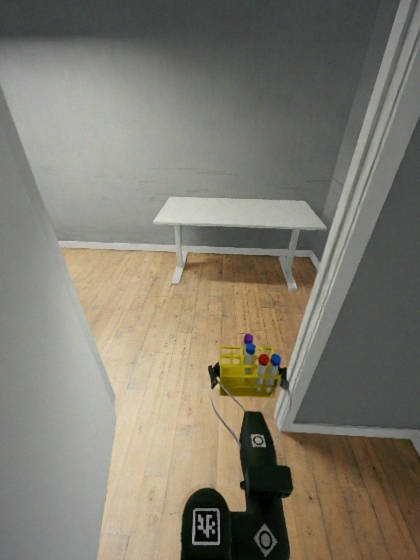

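>>> execute_actions([
  {"r2":{"base":{"translate_m":1.4}}},
], cameras=["r2_head_camera","r2_wrist_camera"])

>>> execute_actions([
  {"r1":{"base":{"strafe_m":-0.07},"joints":{"arm_m":0.065,"wrist_yaw_rad":-0.12},"pace":"slow"}},
], cameras=[])

>>> execute_actions([
  {"r1":{"base":{"strafe_m":-0.066},"joints":{"arm_m":0.115,"wrist_yaw_rad":-0.06},"pace":"slow"}},
], cameras=[])

Scene clock: 79.33 s.
r1.base_odometry: x=-0.045 y=+1.486 heading=-0.015 (m, m, rad; r1's odometry frame)
r1.turned_by_wheels: +0.000 (rad since the last result)
r1.turned_by_imu: +0.003 (rad since the last result)
r1.base_tilt: forward=+0.1 right=-0.8 (deg)
r1.lidar_m: 0.56 0.96 1.26 1.13 1.08 1.12 1.44 1.36 1.42 1.89 1.96 0.44
r1.base_status: not commanded
r1.joint_positions: lift_m=+0.930 arm_m=+0.021 wrist_yaw_rad=-0.184 wrist_pitch_rad=-0.005 wrist_roll_rad=-0.016 gripper_m=-0.037
r1.joint_status: not commanded
r1.motor_effort: lift_m=+23(24) arm_m=-7(7) wrist_yaw_rad=+13(10) wrist_pitch_rad=-11(11) wrist_roll_rad=+1(1) gripper_m=-21(23) wheel_0=-11(11) wheel_1=+1(1) wheel_2=+1(1) (%)
r1.hand_pose: x=+0.4598 y=-0.1388 z=+1.1093 quat_wxyz=(+0.996, -0.008, -0.002, -0.092) (m; r1's base frame)
r1.wrist_depth_mm: 661 488 379 312 265 244 1537 / 661 492 382 314 268 246 1537 / 668 496 384 317 270 248 1537 / 683 500 389 319 272 250 1537 / 691 504 392 221 267 252 1576 / 715 517 185 221 187 247 1537 / 732 525 402 - 264 248 1576
r2.base_odometry: x=+0.114 y=+2.760 heading=+2.016 (m, m, rad; r2's odometry frame)
r2.turned_by_wheels: +0.000 (rad since the last result)
r2.turned_by_imu: -0.003 (rad since the last result)
r2.base_tilt: forward=+0.3 right=+0.1 (deg)
r2.lidar_m: 0.42 0.80 2.32 1.53 0.74 0.77 1.54 0.61 0.64 1.18 1.02 0.42
r2.base_status: done
r2.joint_positions: lift_m=+0.880 arm_m=+0.001 wrist_yaw_rad=+0.000 wrist_pitch_rad=-0.006 wrist_roll_rad=-0.009 gripper_m=+0.070
r2.joint_status: not commanded
r2.motor_effort: lift_m=+24(24) arm_m=-6(6) wrist_yaw_rad=+0(1) wrist_pitch_rad=-8(9) wrist_roll_rad=-1(1) gripper_m=-21(19) wheel_0=+3(10) wheel_1=+4(10) wheel_2=-4(13) (%)
r2.hand_pose: x=+0.4605 y=-0.0874 z=+1.0596 quat_wxyz=(+1.000, -0.004, -0.003, +0.000) (m; r2's base frame)
r2.wrist_depth_mm: 1336 1336 1336 1336 1336 1308 1281 / 1336 1336 1336 1336 1336 1308 1336 / 1366 1336 1336 1336 1336 1336 1308 / 1336 1336 1308 212 187 1336 1308 / 1336 1336 235 201 186 1336 1308 / 1366 177 207 202 184 189 1229 / 759 778 189 145 187 798 854
pictures: r2_head_camera, r2_wrist_camera
camera_calibration (this result's frames):
r2_wrist_camera: T_world_to_cam=[[-0.0143336, -0.999128, 0.0392194, -0.124419], [-0.0127004, -0.0390383, -0.999157, 1.1153], [0.999817, -0.0148196, -0.0121298, -0.223242], [0, 0, 0, 1]] pos_world=[0.235583, -0.0840797, 1.11653]
Images, in order (width x height): r2_head_camera 420x560, r2_wrist_camera 616x392.

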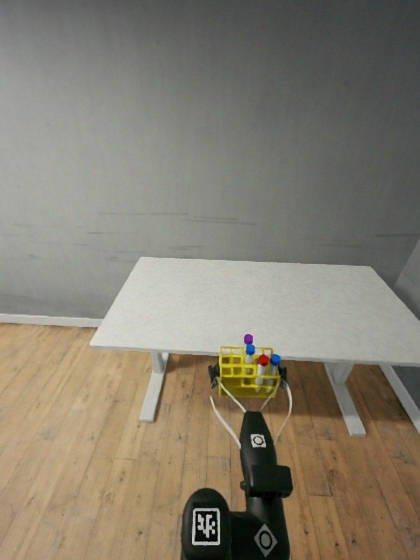

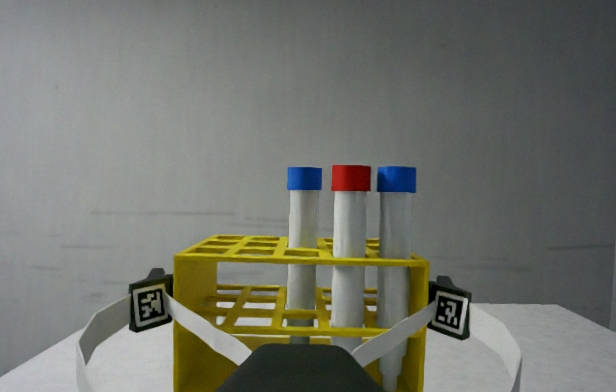

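Scene clock: 81.17 s.
r1.base_odometry: x=-0.046 y=+1.416 heading=-0.015 (m, m, rad; r1's odometry frame)
r1.turned_by_wheels: +0.000 (rad since the last result)
r1.turned_by_imu: -0.001 (rad since the last result)
r1.base_tilt: forward=+0.2 right=-0.7 (deg)
r1.lidar_m: 0.50 0.93 1.30 1.21 1.13 1.19 1.41 1.31 1.37 1.83 1.89 0.52
r1.base_status: done
r1.joint_positions: lift_m=+0.930 arm_m=+0.064 wrist_yaw_rad=-0.123 wrist_pitch_rad=-0.005 wrist_roll_rad=-0.016 gripper_m=-0.037
r1.joint_status: all done
r1.motor_effort: lift_m=+24(24) arm_m=+7(9) wrist_yaw_rad=+9(48) wrist_pitch_rad=-9(11) wrist_roll_rad=+0(1) gripper_m=-23(23) wheel_0=+4(9) wheel_1=-3(10) wheel_2=-4(9) (%)
r1.hand_pose: x=+0.5103 y=-0.1221 z=+1.1094 quat_wxyz=(+0.998, -0.008, -0.002, -0.061) (m; r1's base frame)
r1.wrist_depth_mm: 627 477 375 309 265 244 1464 / 634 477 377 314 267 247 1499 / 640 484 379 317 270 248 1499 / 647 488 382 319 272 250 1537 / 661 492 387 220 266 252 1537 / 683 504 185 220 186 248 1537 / 699 512 399 - 265 248 1537
r2.base_odometry: x=+0.114 y=+2.760 heading=+2.016 (m, m, rad; r2's odometry frame)
r2.turned_by_wheels: +0.000 (rad since the last result)
r2.turned_by_imu: +0.000 (rad since the last result)
r2.base_tilt: forward=+0.3 right=+0.1 (deg)
r2.lidar_m: 0.43 0.80 2.33 1.49 0.70 0.78 1.38 0.61 0.64 1.19 1.01 0.41
r2.base_status: not commanded
r2.joint_positions: lift_m=+0.880 arm_m=+0.001 wrist_yaw_rad=+0.000 wrist_pitch_rad=-0.006 wrist_roll_rad=-0.009 gripper_m=+0.070
r2.joint_status: not commanded
r2.motor_effort: lift_m=+24(24) arm_m=-6(6) wrist_yaw_rad=-1(0) wrist_pitch_rad=-9(9) wrist_roll_rad=+0(0) gripper_m=-20(19) wheel_0=+3(3) wheel_1=+4(4) wheel_2=-4(4) (%)
r2.hand_pose: x=+0.4605 y=-0.0874 z=+1.0596 quat_wxyz=(+1.000, -0.004, -0.003, +0.000) (m; r2's base frame)
r2.wrist_depth_mm: 1336 1336 1336 1308 1308 1308 1281 / 1336 1308 1336 1336 1308 1336 1308 / 1336 1336 1336 1308 1336 1336 1281 / 1336 1336 1366 1308 185 1308 1281 / 1336 1366 233 211 185 1308 1336 / 1366 177 208 202 184 189 1255 / 750 788 189 145 188 798 842
pictures: none
No camera images: the call's "cameras" was empty. Leave "cameras" out to get every camera's image.

Scene clock: 82.97 s.
r1.base_odometry: x=-0.047 y=+1.350 heading=-0.016 (m, m, rad; r1's odometry frame)
r1.turned_by_wheels: -0.001 (rad since the last result)
r1.turned_by_imu: -0.001 (rad since the last result)
r1.base_tilt: forward=+0.2 right=-0.7 (deg)
r1.lidar_m: 0.54 0.91 1.34 1.27 1.19 1.24 1.35 1.30 1.33 1.79 1.85 0.58
r1.base_status: done
r1.joint_positions: lift_m=+0.930 arm_m=+0.114 wrist_yaw_rad=-0.064 wrist_pitch_rad=-0.006 wrist_roll_rad=-0.016 gripper_m=-0.037
r1.joint_status: all done
r1.motor_effort: lift_m=+23(24) arm_m=+7(17) wrist_yaw_rad=+11(46) wrist_pitch_rad=-8(9) wrist_roll_rad=+1(1) gripper_m=-24(24) wheel_0=+1(5) wheel_1=-5(10) wheel_2=-4(6) (%)
r1.hand_pose: x=+0.5670 y=-0.1057 z=+1.1096 quat_wxyz=(+0.999, -0.008, -0.003, -0.032) (m; r1's base frame)
r1.wrist_depth_mm: 597 459 368 309 266 245 1464 / 597 462 370 310 267 247 1464 / 603 466 375 314 270 249 1499 / 615 473 377 315 272 252 1464 / 627 477 382 220 267 257 1464 / 640 488 185 220 186 249 1464 / 654 492 392 - 265 250 1499
r2.base_odometry: x=+0.114 y=+2.760 heading=+2.016 (m, m, rad; r2's odometry frame)
r2.turned_by_wheels: +0.000 (rad since the last result)
r2.turned_by_imu: +0.000 (rad since the last result)
r2.base_tilt: forward=+0.2 right=+0.2 (deg)
r2.lidar_m: 0.42 0.80 2.34 1.49 0.73 0.77 1.29 0.63 0.65 1.20 1.03 0.43
r2.base_status: not commanded
r2.joint_positions: lift_m=+0.880 arm_m=+0.001 wrist_yaw_rad=+0.000 wrist_pitch_rad=-0.006 wrist_roll_rad=-0.009 gripper_m=+0.070
r2.joint_status: not commanded
r2.motor_effort: lift_m=+24(24) arm_m=-6(6) wrist_yaw_rad=-1(0) wrist_pitch_rad=-9(9) wrist_roll_rad=+0(0) gripper_m=-21(21) wheel_0=+3(3) wheel_1=+4(4) wheel_2=-4(4) (%)
r2.hand_pose: x=+0.4605 y=-0.0874 z=+1.0596 quat_wxyz=(+1.000, -0.004, -0.003, +0.000) (m; r2's base frame)
r2.wrist_depth_mm: 1336 1308 1336 1308 1308 1308 1308 / 1336 1336 1336 1336 1308 1308 1308 / 1336 1336 1336 1308 1308 1308 1308 / 1366 1336 1336 214 187 1308 1336 / 1336 1366 234 201 185 1336 1308 / 1336 177 207 202 185 190 1255 / 759 788 189 146 187 798 854
pictures: none
No camera images: the call's "cameras" was empty. Leave "cameras" out to get every camera's image.

>>> execute_actions([
  {"r1":{"base":{"strafe_m":-0.044},"joints":{"arm_m":0.17},"pace":"slow"},"r2":{"base":{"translate_m":0.15},"joints":{"lift_m":0.66,"arm_m":0.35}}},
], cameras=[])

>>> execute_actions([
  {"r1":{"base":{"strafe_m":-0.04},"joints":{"arm_m":0.225},"pace":"slow"},"r2":{"joints":{"lift_m":0.62},"pace":"slow"}},
], cameras=[])

Scene clock: 85.33 s.
r1.base_odometry: x=-0.048 y=+1.306 heading=-0.016 (m, m, rad; r1's odometry frame)
r1.turned_by_wheels: +0.000 (rad since the last result)
r1.turned_by_imu: +0.000 (rad since the last result)
r1.base_tilt: forward=+0.1 right=-0.7 (deg)
r1.lidar_m: 0.61 0.96 1.37 1.29 1.23 1.26 1.32 1.27 1.31 1.75 1.81 0.64
r1.base_status: done
r1.joint_positions: lift_m=+0.930 arm_m=+0.169 wrist_yaw_rad=-0.063 wrist_pitch_rad=-0.006 wrist_roll_rad=-0.016 gripper_m=-0.037
r1.joint_status: all done
r1.motor_effort: lift_m=+24(24) arm_m=+8(8) wrist_yaw_rad=+9(13) wrist_pitch_rad=-7(8) wrist_roll_rad=+1(1) gripper_m=-23(25) wheel_0=+1(9) wheel_1=-5(9) wheel_2=+0(2) (%)
r1.hand_pose: x=+0.6219 y=-0.1055 z=+1.1096 quat_wxyz=(+0.999, -0.008, -0.003, -0.032) (m; r1's base frame)
r1.wrist_depth_mm: 512 418 351 303 266 1499 1397 / 517 424 353 304 267 1537 1397 / 521 424 357 306 270 1537 1397 / 525 430 357 228 272 1576 1397 / 530 433 364 224 268 1576 1397 / 544 442 186 222 188 265 1430 / 559 449 370 - 267 258 1430
r2.base_odometry: x=+0.049 y=+2.895 heading=+2.017 (m, m, rad; r2's odometry frame)
r2.turned_by_wheels: +0.001 (rad since the last result)
r2.turned_by_imu: +0.000 (rad since the last result)
r2.base_tilt: forward=+0.3 right=+0.2 (deg)
r2.lidar_m: 0.59 0.62 2.12 2.01 0.80 0.83 1.29 0.75 0.91 1.19 0.82 0.61
r2.base_status: done
r2.joint_positions: lift_m=+0.660 arm_m=+0.349 wrist_yaw_rad=+0.000 wrist_pitch_rad=-0.006 wrist_roll_rad=-0.009 gripper_m=+0.070
r2.joint_status: all done
r2.motor_effort: lift_m=+17(22) arm_m=+6(7) wrist_yaw_rad=+0(1) wrist_pitch_rad=-10(9) wrist_roll_rad=-1(1) gripper_m=-21(20) wheel_0=+5(9) wheel_1=+6(11) wheel_2=-4(14) (%)
r2.hand_pose: x=+0.8083 y=-0.0874 z=+0.8402 quat_wxyz=(+1.000, -0.004, -0.003, +0.000) (m; r2's base frame)
r2.wrist_depth_mm: 842 820 820 820 820 820 809 / 842 831 831 820 820 820 809 / 842 842 831 831 820 820 820 / 831 831 831 215 187 820 820 / 842 831 234 210 186 820 809 / 480 177 208 202 185 189 544 / 329 343 189 146 187 349 373
pictures: none
No camera images: the call's "cameras" was empty. Leave "cameras" out to get every camera's image.

Scene clock: 87.10 s.
r1.base_odometry: x=-0.048 y=+1.266 heading=-0.016 (m, m, rad; r1's odometry frame)
r1.turned_by_wheels: +0.000 (rad since the last result)
r1.turned_by_imu: +0.001 (rad since the last result)
r1.base_tilt: forward=+0.1 right=-0.8 (deg)
r1.lidar_m: 0.64 0.97 1.40 1.32 1.26 1.32 1.34 1.25 1.28 1.74 1.76 0.71
r1.base_status: done
r1.joint_positions: lift_m=+0.930 arm_m=+0.224 wrist_yaw_rad=-0.061 wrist_pitch_rad=-0.006 wrist_roll_rad=-0.016 gripper_m=-0.037
r1.joint_status: all done
r1.motor_effort: lift_m=+24(24) arm_m=+8(10) wrist_yaw_rad=+5(12) wrist_pitch_rad=-6(7) wrist_roll_rad=+1(1) gripper_m=-24(22) wheel_0=+4(9) wheel_1=-3(8) wheel_2=+0(2) (%)
r1.hand_pose: x=+0.6772 y=-0.1049 z=+1.1097 quat_wxyz=(+0.999, -0.008, -0.003, -0.031) (m; r1's base frame)
r1.wrist_depth_mm: 455 392 338 220 266 1464 1308 / 459 392 338 221 268 1537 1336 / 466 397 342 224 272 1499 1336 / 469 402 345 290 273 1537 1366 / 477 404 347 220 270 1537 1366 / 480 410 186 220 187 1499 1366 / 492 415 357 - 270 286 1336
r2.base_odometry: x=+0.049 y=+2.895 heading=+2.017 (m, m, rad; r2's odometry frame)
r2.turned_by_wheels: +0.000 (rad since the last result)
r2.turned_by_imu: +0.000 (rad since the last result)
r2.base_tilt: forward=+0.3 right=+0.2 (deg)
r2.lidar_m: 0.62 0.66 2.07 2.00 0.81 0.82 1.18 0.74 0.91 1.20 0.83 0.60
r2.base_status: not commanded
r2.joint_positions: lift_m=+0.620 arm_m=+0.349 wrist_yaw_rad=+0.000 wrist_pitch_rad=-0.006 wrist_roll_rad=-0.009 gripper_m=+0.070
r2.joint_status: all done
r2.motor_effort: lift_m=+16(16) arm_m=+6(6) wrist_yaw_rad=-1(1) wrist_pitch_rad=-9(10) wrist_roll_rad=+0(0) gripper_m=-21(20) wheel_0=+5(5) wheel_1=+6(6) wheel_2=-4(4) (%)
r2.hand_pose: x=+0.8083 y=-0.0874 z=+0.8002 quat_wxyz=(+1.000, -0.004, -0.003, +0.000) (m; r2's base frame)
r2.wrist_depth_mm: 842 831 831 820 820 820 820 / 842 831 831 820 820 809 809 / 842 831 831 831 820 820 820 / 842 842 831 214 186 820 820 / 661 707 234 211 185 820 820 / 370 177 208 201 185 189 421 / 254 265 189 146 187 270 287
pictures: none
No camera images: the call's "cameras" was empty. Leave "cameras" out to get every camera's image.

>>> execute_actions([
  {"r1":{"base":{"strafe_m":-0.05},"joints":{"arm_m":0.31},"pace":"slow"},"r2":{"joints":{"lift_m":0.596},"pace":"slow"}},
], cameras=[])

>>> execute_actions([
  {"r1":{"base":{"strafe_m":-0.04},"joints":{"arm_m":0.405},"pace":"slow"},"r2":{"joints":{"gripper_m":0.141}}},
], cameras=[])

>>> execute_actions([
  {"r1":{"base":{"strafe_m":-0.026},"joints":{"arm_m":0.475},"pace":"slow"},"r2":{"joints":{"arm_m":0.0}}},
], cameras=["r2_wrist_camera"])

>>> execute_actions([
  {"r1":{"base":{"strafe_m":-0.03},"joints":{"arm_m":0.55},"pace":"slow"}},
], cameras=[])

>>> execute_actions([
  {"r1":{"base":{"translate_m":0.65},"joints":{"arm_m":0.31},"pace":"slow"}},
], cameras=["r1_wrist_camera"])

Scene clock: 89.53 s.
r1.base_odometry: x=-0.049 y=+1.217 heading=-0.016 (m, m, rad; r1's odometry frame)
r1.turned_by_wheels: +0.000 (rad since the last result)
r1.turned_by_imu: +0.001 (rad since the last result)
r1.base_tilt: forward=+0.2 right=-0.8 (deg)
r1.lidar_m: 0.76 1.01 1.40 1.37 1.29 1.36 1.31 1.22 1.26 1.68 1.74 1.83
r1.base_status: done
r1.joint_positions: lift_m=+0.930 arm_m=+0.309 wrist_yaw_rad=-0.059 wrist_pitch_rad=-0.006 wrist_roll_rad=-0.016 gripper_m=-0.037
r1.joint_status: all done
r1.motor_effort: lift_m=+24(24) arm_m=+7(9) wrist_yaw_rad=-2(28) wrist_pitch_rad=-6(6) wrist_roll_rad=+0(1) gripper_m=-24(24) wheel_0=+4(13) wheel_1=-3(6) wheel_2=+3(4) (%)
r1.hand_pose: x=+0.7625 y=-0.1044 z=+1.1098 quat_wxyz=(+1.000, -0.008, -0.003, -0.030) (m; r1's base frame)
r1.wrist_depth_mm: 399 359 324 283 271 1430 1255 / 402 364 327 286 274 1464 1255 / 407 366 329 289 276 1464 1281 / 413 368 330 291 277 1464 1281 / 415 373 334 222 276 1499 1308 / 421 377 187 222 185 1430 1281 / 430 382 342 - 276 1430 1308
r2.base_odometry: x=+0.049 y=+2.895 heading=+2.017 (m, m, rad; r2's odometry frame)
r2.turned_by_wheels: +0.000 (rad since the last result)
r2.turned_by_imu: +0.000 (rad since the last result)
r2.base_tilt: forward=+0.2 right=+0.1 (deg)
r2.lidar_m: 0.60 0.64 2.12 1.99 0.82 0.84 1.12 0.72 0.89 1.21 0.83 0.61
r2.base_status: not commanded
r2.joint_positions: lift_m=+0.596 arm_m=+0.349 wrist_yaw_rad=+0.000 wrist_pitch_rad=-0.006 wrist_roll_rad=-0.009 gripper_m=+0.070
r2.joint_status: all done
r2.motor_effort: lift_m=+16(16) arm_m=+6(6) wrist_yaw_rad=-1(0) wrist_pitch_rad=-9(9) wrist_roll_rad=-1(1) gripper_m=-20(21) wheel_0=+5(5) wheel_1=+6(6) wheel_2=-4(4) (%)
r2.hand_pose: x=+0.8083 y=-0.0874 z=+0.7762 quat_wxyz=(+1.000, -0.004, -0.003, +0.000) (m; r2's base frame)
r2.wrist_depth_mm: 831 831 831 831 820 809 809 / 842 831 831 820 820 820 809 / 831 831 831 831 820 831 809 / 842 831 831 214 186 820 809 / 549 580 234 211 185 676 699 / 304 177 208 202 185 189 345 / 210 218 189 145 187 221 245
pictures: none
No camera images: the call's "cameras" was empty. Leave "cameras" out to get every camera's image.

Scene clock: 91.77 s.
r1.base_odometry: x=-0.050 y=+1.177 heading=-0.015 (m, m, rad; r1's odometry frame)
r1.turned_by_wheels: +0.001 (rad since the last result)
r1.turned_by_imu: +0.002 (rad since the last result)
r1.base_tilt: forward=+0.2 right=-0.7 (deg)
r1.lidar_m: 0.86 1.06 1.45 1.42 1.34 1.39 1.24 1.20 1.24 1.65 1.70 1.81
r1.base_status: done
r1.joint_positions: lift_m=+0.930 arm_m=+0.404 wrist_yaw_rad=-0.059 wrist_pitch_rad=-0.007 wrist_roll_rad=-0.016 gripper_m=-0.037
r1.joint_status: all done
r1.motor_effort: lift_m=+24(24) arm_m=+8(10) wrist_yaw_rad=-3(35) wrist_pitch_rad=-5(5) wrist_roll_rad=+0(1) gripper_m=-24(24) wheel_0=+6(15) wheel_1=-1(8) wheel_2=+4(6) (%)
r1.hand_pose: x=+0.8574 y=-0.1044 z=+1.1098 quat_wxyz=(+1.000, -0.008, -0.003, -0.030) (m; r1's base frame)
r1.wrist_depth_mm: 355 332 310 285 277 1430 1182 / 359 336 314 287 278 1430 1182 / 362 338 317 291 281 1430 1182 / 364 342 319 293 283 1430 1205 / 370 345 322 224 282 1464 1205 / 375 349 185 224 186 1336 1205 / 377 351 329 - 285 1366 1205
r2.base_odometry: x=+0.049 y=+2.895 heading=+2.017 (m, m, rad; r2's odometry frame)
r2.turned_by_wheels: +0.000 (rad since the last result)
r2.turned_by_imu: +0.000 (rad since the last result)
r2.base_tilt: forward=+0.3 right=+0.1 (deg)
r2.lidar_m: 0.62 0.65 2.10 2.01 0.81 0.83 1.08 0.74 0.88 1.19 0.85 0.64
r2.base_status: not commanded
r2.joint_positions: lift_m=+0.596 arm_m=+0.349 wrist_yaw_rad=+0.000 wrist_pitch_rad=-0.007 wrist_roll_rad=-0.009 gripper_m=+0.141
r2.joint_status: all done
r2.motor_effort: lift_m=+16(16) arm_m=+6(6) wrist_yaw_rad=+0(1) wrist_pitch_rad=-6(10) wrist_roll_rad=-1(1) gripper_m=-1(21) wheel_0=+5(5) wheel_1=+6(6) wheel_2=-4(4) (%)
r2.hand_pose: x=+0.8083 y=-0.0874 z=+0.7765 quat_wxyz=(+1.000, -0.004, -0.003, +0.000) (m; r2's base frame)
r2.wrist_depth_mm: 842 831 831 831 820 809 820 / 842 831 820 831 831 820 809 / 831 831 831 831 820 820 809 / 854 842 831 229 820 820 820 / 554 585 452 229 208 691 715 / 306 270 232 206 202 315 349 / 217 219 218 121 209 229 246
pictures: none
No camera images: the call's "cameras" was empty. Leave "cameras" out to get every camera's image.

Scene clock: 93.93 s.
r1.base_odometry: x=-0.050 y=+1.151 heading=-0.014 (m, m, rad; r1's odometry frame)
r1.turned_by_wheels: +0.001 (rad since the last result)
r1.turned_by_imu: +0.001 (rad since the last result)
r1.base_tilt: forward=+0.2 right=-0.8 (deg)
r1.lidar_m: 0.93 1.09 1.45 1.44 1.36 1.40 1.25 1.19 1.23 1.62 1.67 1.78
r1.base_status: done
r1.joint_positions: lift_m=+0.930 arm_m=+0.474 wrist_yaw_rad=-0.057 wrist_pitch_rad=-0.007 wrist_roll_rad=-0.016 gripper_m=-0.037
r1.joint_status: all done
r1.motor_effort: lift_m=+23(24) arm_m=+7(9) wrist_yaw_rad=-8(28) wrist_pitch_rad=-5(5) wrist_roll_rad=+1(1) gripper_m=-23(25) wheel_0=+7(9) wheel_1=-1(8) wheel_2=+2(4) (%)
r1.hand_pose: x=+0.9277 y=-0.1037 z=+1.1099 quat_wxyz=(+1.000, -0.008, -0.003, -0.029) (m; r1's base frame)
r1.wrist_depth_mm: 332 319 304 287 282 1336 1138 / 334 320 306 290 285 1366 1138 / 338 324 309 291 286 1366 1138 / 342 325 312 294 289 1397 1138 / 343 329 314 224 289 1397 1160 / 347 332 186 224 185 1308 1138 / 351 332 320 - 290 1336 1160
r2.base_odometry: x=+0.049 y=+2.895 heading=+2.017 (m, m, rad; r2's odometry frame)
r2.turned_by_wheels: +0.000 (rad since the last result)
r2.turned_by_imu: +0.000 (rad since the last result)
r2.base_tilt: forward=+0.2 right=+0.2 (deg)
r2.lidar_m: 0.58 0.64 2.14 2.01 0.80 0.81 1.00 0.73 0.93 1.21 0.83 0.62
r2.base_status: not commanded
r2.joint_positions: lift_m=+0.596 arm_m=+0.001 wrist_yaw_rad=+0.000 wrist_pitch_rad=-0.007 wrist_roll_rad=-0.009 gripper_m=+0.141
r2.joint_status: all done
r2.motor_effort: lift_m=+16(16) arm_m=-7(6) wrist_yaw_rad=+1(1) wrist_pitch_rad=-5(6) wrist_roll_rad=-1(1) gripper_m=+0(1) wheel_0=+5(5) wheel_1=+6(6) wheel_2=-4(4) (%)
r2.hand_pose: x=+0.4605 y=-0.0875 z=+0.7765 quat_wxyz=(+1.000, -0.004, -0.003, +0.000) (m; r2's base frame)
r2.wrist_depth_mm: 1205 1182 1182 1182 1160 1160 1138 / 1182 1182 1182 1182 1160 1160 1138 / 1205 1182 1182 1160 1182 1182 1160 / 1205 1182 1182 1182 1182 1160 1160 / 574 603 621 574 683 707 723 / 976 387 407 384 382 379 397 / 1182 1182 1182 121 1182 1182 1182
pictures: r2_wrist_camera
camera_calibration (this result's frames):
r2_wrist_camera: T_world_to_cam=[[-0.0145725, -0.999125, 0.0392032, -0.113251], [-0.0115928, -0.0390359, -0.999171, 0.831982], [0.999827, -0.0150149, -0.0110138, -0.227587], [0, 0, 0, 1]] pos_world=[0.235543, -0.0840922, 0.833226]
Images, in order (width x height): r2_wrist_camera 616x392.

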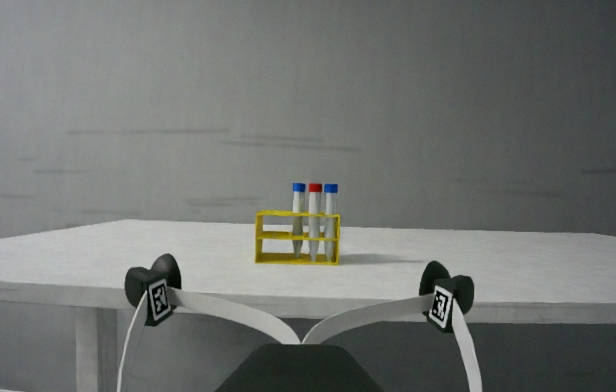

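Scene clock: 95.93 s.
r1.base_odometry: x=-0.050 y=+1.121 heading=-0.012 (m, m, rad; r1's odometry frame)
r1.turned_by_wheels: +0.002 (rad since the last result)
r1.turned_by_imu: +0.003 (rad since the last result)
r1.base_tilt: forward=+0.1 right=-0.8 (deg)
r1.lidar_m: 1.00 1.14 1.47 1.46 1.39 1.45 1.25 1.17 1.20 1.62 1.64 1.76
r1.base_status: done
r1.joint_positions: lift_m=+0.930 arm_m=+0.549 wrist_yaw_rad=-0.050 wrist_pitch_rad=-0.007 wrist_roll_rad=-0.016 gripper_m=-0.037
r1.joint_status: all done
r1.on_its_own: wrist_yaw_rad is at rest, and its effort (-30) is outside its rest range (-13 to +13)
r1.motor_effort: lift_m=+23(24) arm_m=+7(12) wrist_yaw_rad=-30(43) wrist_pitch_rad=-4(5) wrist_roll_rad=+1(1) gripper_m=-23(22) wheel_0=+14(17) wheel_1=+1(6) wheel_2=+7(4) (%)
r1.hand_pose: x=+1.0035 y=-0.1016 z=+1.1099 quat_wxyz=(+1.000, -0.008, -0.003, -0.025) (m; r1's base frame)
r1.wrist_depth_mm: 314 306 298 289 286 1308 1078 / 315 307 300 289 287 1308 1078 / 319 310 303 293 290 1308 1098 / 322 314 306 296 293 1308 1098 / 324 317 307 225 293 1308 1098 / 329 319 184 225 186 1229 1118 / 332 322 314 - 297 1205 1098
r2.base_odometry: x=+0.049 y=+2.895 heading=+2.017 (m, m, rad; r2's odometry frame)
r2.turned_by_wheels: +0.000 (rad since the last result)
r2.turned_by_imu: +0.000 (rad since the last result)
r2.base_tilt: forward=+0.3 right=+0.2 (deg)
r2.lidar_m: 0.58 0.64 2.10 1.99 0.82 0.82 0.96 0.74 0.89 1.20 0.83 0.63
r2.base_status: not commanded
r2.joint_positions: lift_m=+0.596 arm_m=+0.001 wrist_yaw_rad=+0.000 wrist_pitch_rad=-0.007 wrist_roll_rad=-0.009 gripper_m=+0.141
r2.joint_status: not commanded
r2.motor_effort: lift_m=+16(16) arm_m=-6(6) wrist_yaw_rad=+0(0) wrist_pitch_rad=-5(6) wrist_roll_rad=+0(0) gripper_m=+0(0) wheel_0=+5(5) wheel_1=+6(6) wheel_2=-4(4) (%)
r2.hand_pose: x=+0.4605 y=-0.0875 z=+0.7765 quat_wxyz=(+1.000, -0.004, -0.003, +0.000) (m; r2's base frame)
r2.wrist_depth_mm: 1205 1182 1182 1160 1160 1160 1160 / 1182 1182 1205 1160 1160 1160 1160 / 1205 1182 1182 1160 1160 1182 1160 / 1182 1205 1182 1182 1182 1160 1160 / 569 597 621 580 683 715 723 / 960 387 404 384 379 379 397 / 1205 1182 1205 121 1160 1182 1160
pictures: none
No camera images: the call's "cameras" was empty. Leave "cameras" out to get every camera's image.

Scene clock: 103.70 s.
r1.base_odometry: x=+0.599 y=+1.114 heading=-0.012 (m, m, rad; r1's odometry frame)
r1.turned_by_wheels: +0.000 (rad since the last result)
r1.turned_by_imu: +0.003 (rad since the last result)
r1.base_tilt: forward=+0.1 right=-0.8 (deg)
r1.lidar_m: 0.92 0.87 0.91 1.21 1.73 1.78 1.83 1.72 1.77 1.38 1.33 1.30
r1.base_status: done
r1.joint_positions: lift_m=+0.930 arm_m=+0.311 wrist_yaw_rad=-0.060 wrist_pitch_rad=-0.007 wrist_roll_rad=-0.016 gripper_m=-0.038
r1.joint_status: all done
r1.motor_effort: lift_m=+24(24) arm_m=-4(10) wrist_yaw_rad=+0(30) wrist_pitch_rad=-5(6) wrist_roll_rad=+1(1) gripper_m=-17(25) wheel_0=+5(17) wheel_1=+3(9) wheel_2=-4(8) (%)
r1.hand_pose: x=+0.7643 y=-0.1046 z=+1.1099 quat_wxyz=(+1.000, -0.008, -0.003, -0.030) (m; r1's base frame)
r1.wrist_depth_mm: 392 436 496 574 676 842 878 / 394 439 484 580 683 854 878 / 399 445 488 585 691 854 891 / 404 445 492 591 707 866 891 / 402 449 496 554 715 878 891 / 404 452 183 207 187 904 891 / 407 439 508 - 750 831 904
r2.base_odometry: x=+0.049 y=+2.895 heading=+2.017 (m, m, rad; r2's odometry frame)
r2.turned_by_wheels: +0.000 (rad since the last result)
r2.turned_by_imu: +0.000 (rad since the last result)
r2.base_tilt: forward=+0.3 right=+0.2 (deg)
r2.lidar_m: 0.59 0.64 2.09 2.00 0.81 0.69 0.65 0.71 0.92 1.20 0.82 0.64
r2.base_status: not commanded
r2.joint_positions: lift_m=+0.596 arm_m=+0.001 wrist_yaw_rad=+0.000 wrist_pitch_rad=-0.007 wrist_roll_rad=-0.009 gripper_m=+0.141
r2.joint_status: not commanded
r2.motor_effort: lift_m=+16(16) arm_m=-6(7) wrist_yaw_rad=+0(0) wrist_pitch_rad=-7(6) wrist_roll_rad=+0(1) gripper_m=+0(1) wheel_0=+5(5) wheel_1=+6(6) wheel_2=-4(4) (%)
r2.hand_pose: x=+0.4605 y=-0.0875 z=+0.7765 quat_wxyz=(+1.000, -0.004, -0.003, +0.000) (m; r2's base frame)
r2.wrist_depth_mm: 1182 1182 1182 1160 1160 1160 1138 / 1182 1182 1182 1160 1160 1160 1160 / 1205 1182 1182 1160 1160 1160 1182 / 1182 1182 1182 1182 1182 1182 1160 / 569 597 621 580 683 715 723 / 960 389 404 382 382 379 394 / 1205 1205 1205 121 1182 1160 1182
pictures: r1_wrist_camera
camera_calibration (this result's frames):
r1_wrist_camera: T_world_to_cam=[[-0.0132239, -0.999383, 0.0325462, -0.12049], [-0.029727, -0.0321417, -0.999041, 1.18198], [0.999471, -0.0141787, -0.0292836, -0.497235], [0, 0, 0, 1]] pos_world=[0.530515, -0.0894747, 1.17021]
Images, in order (width x height): r1_wrist_camera 616x392.

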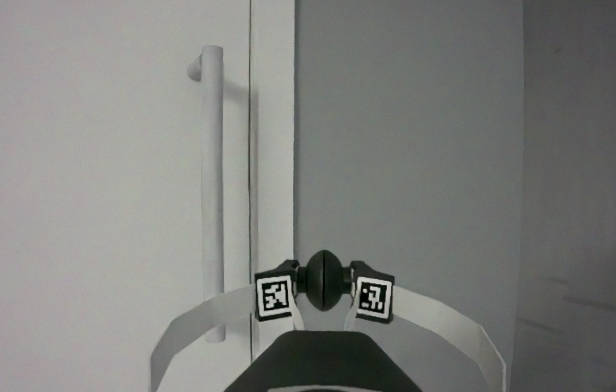

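>>> finished_scene(scene=2)

The scene is finished: the task was done.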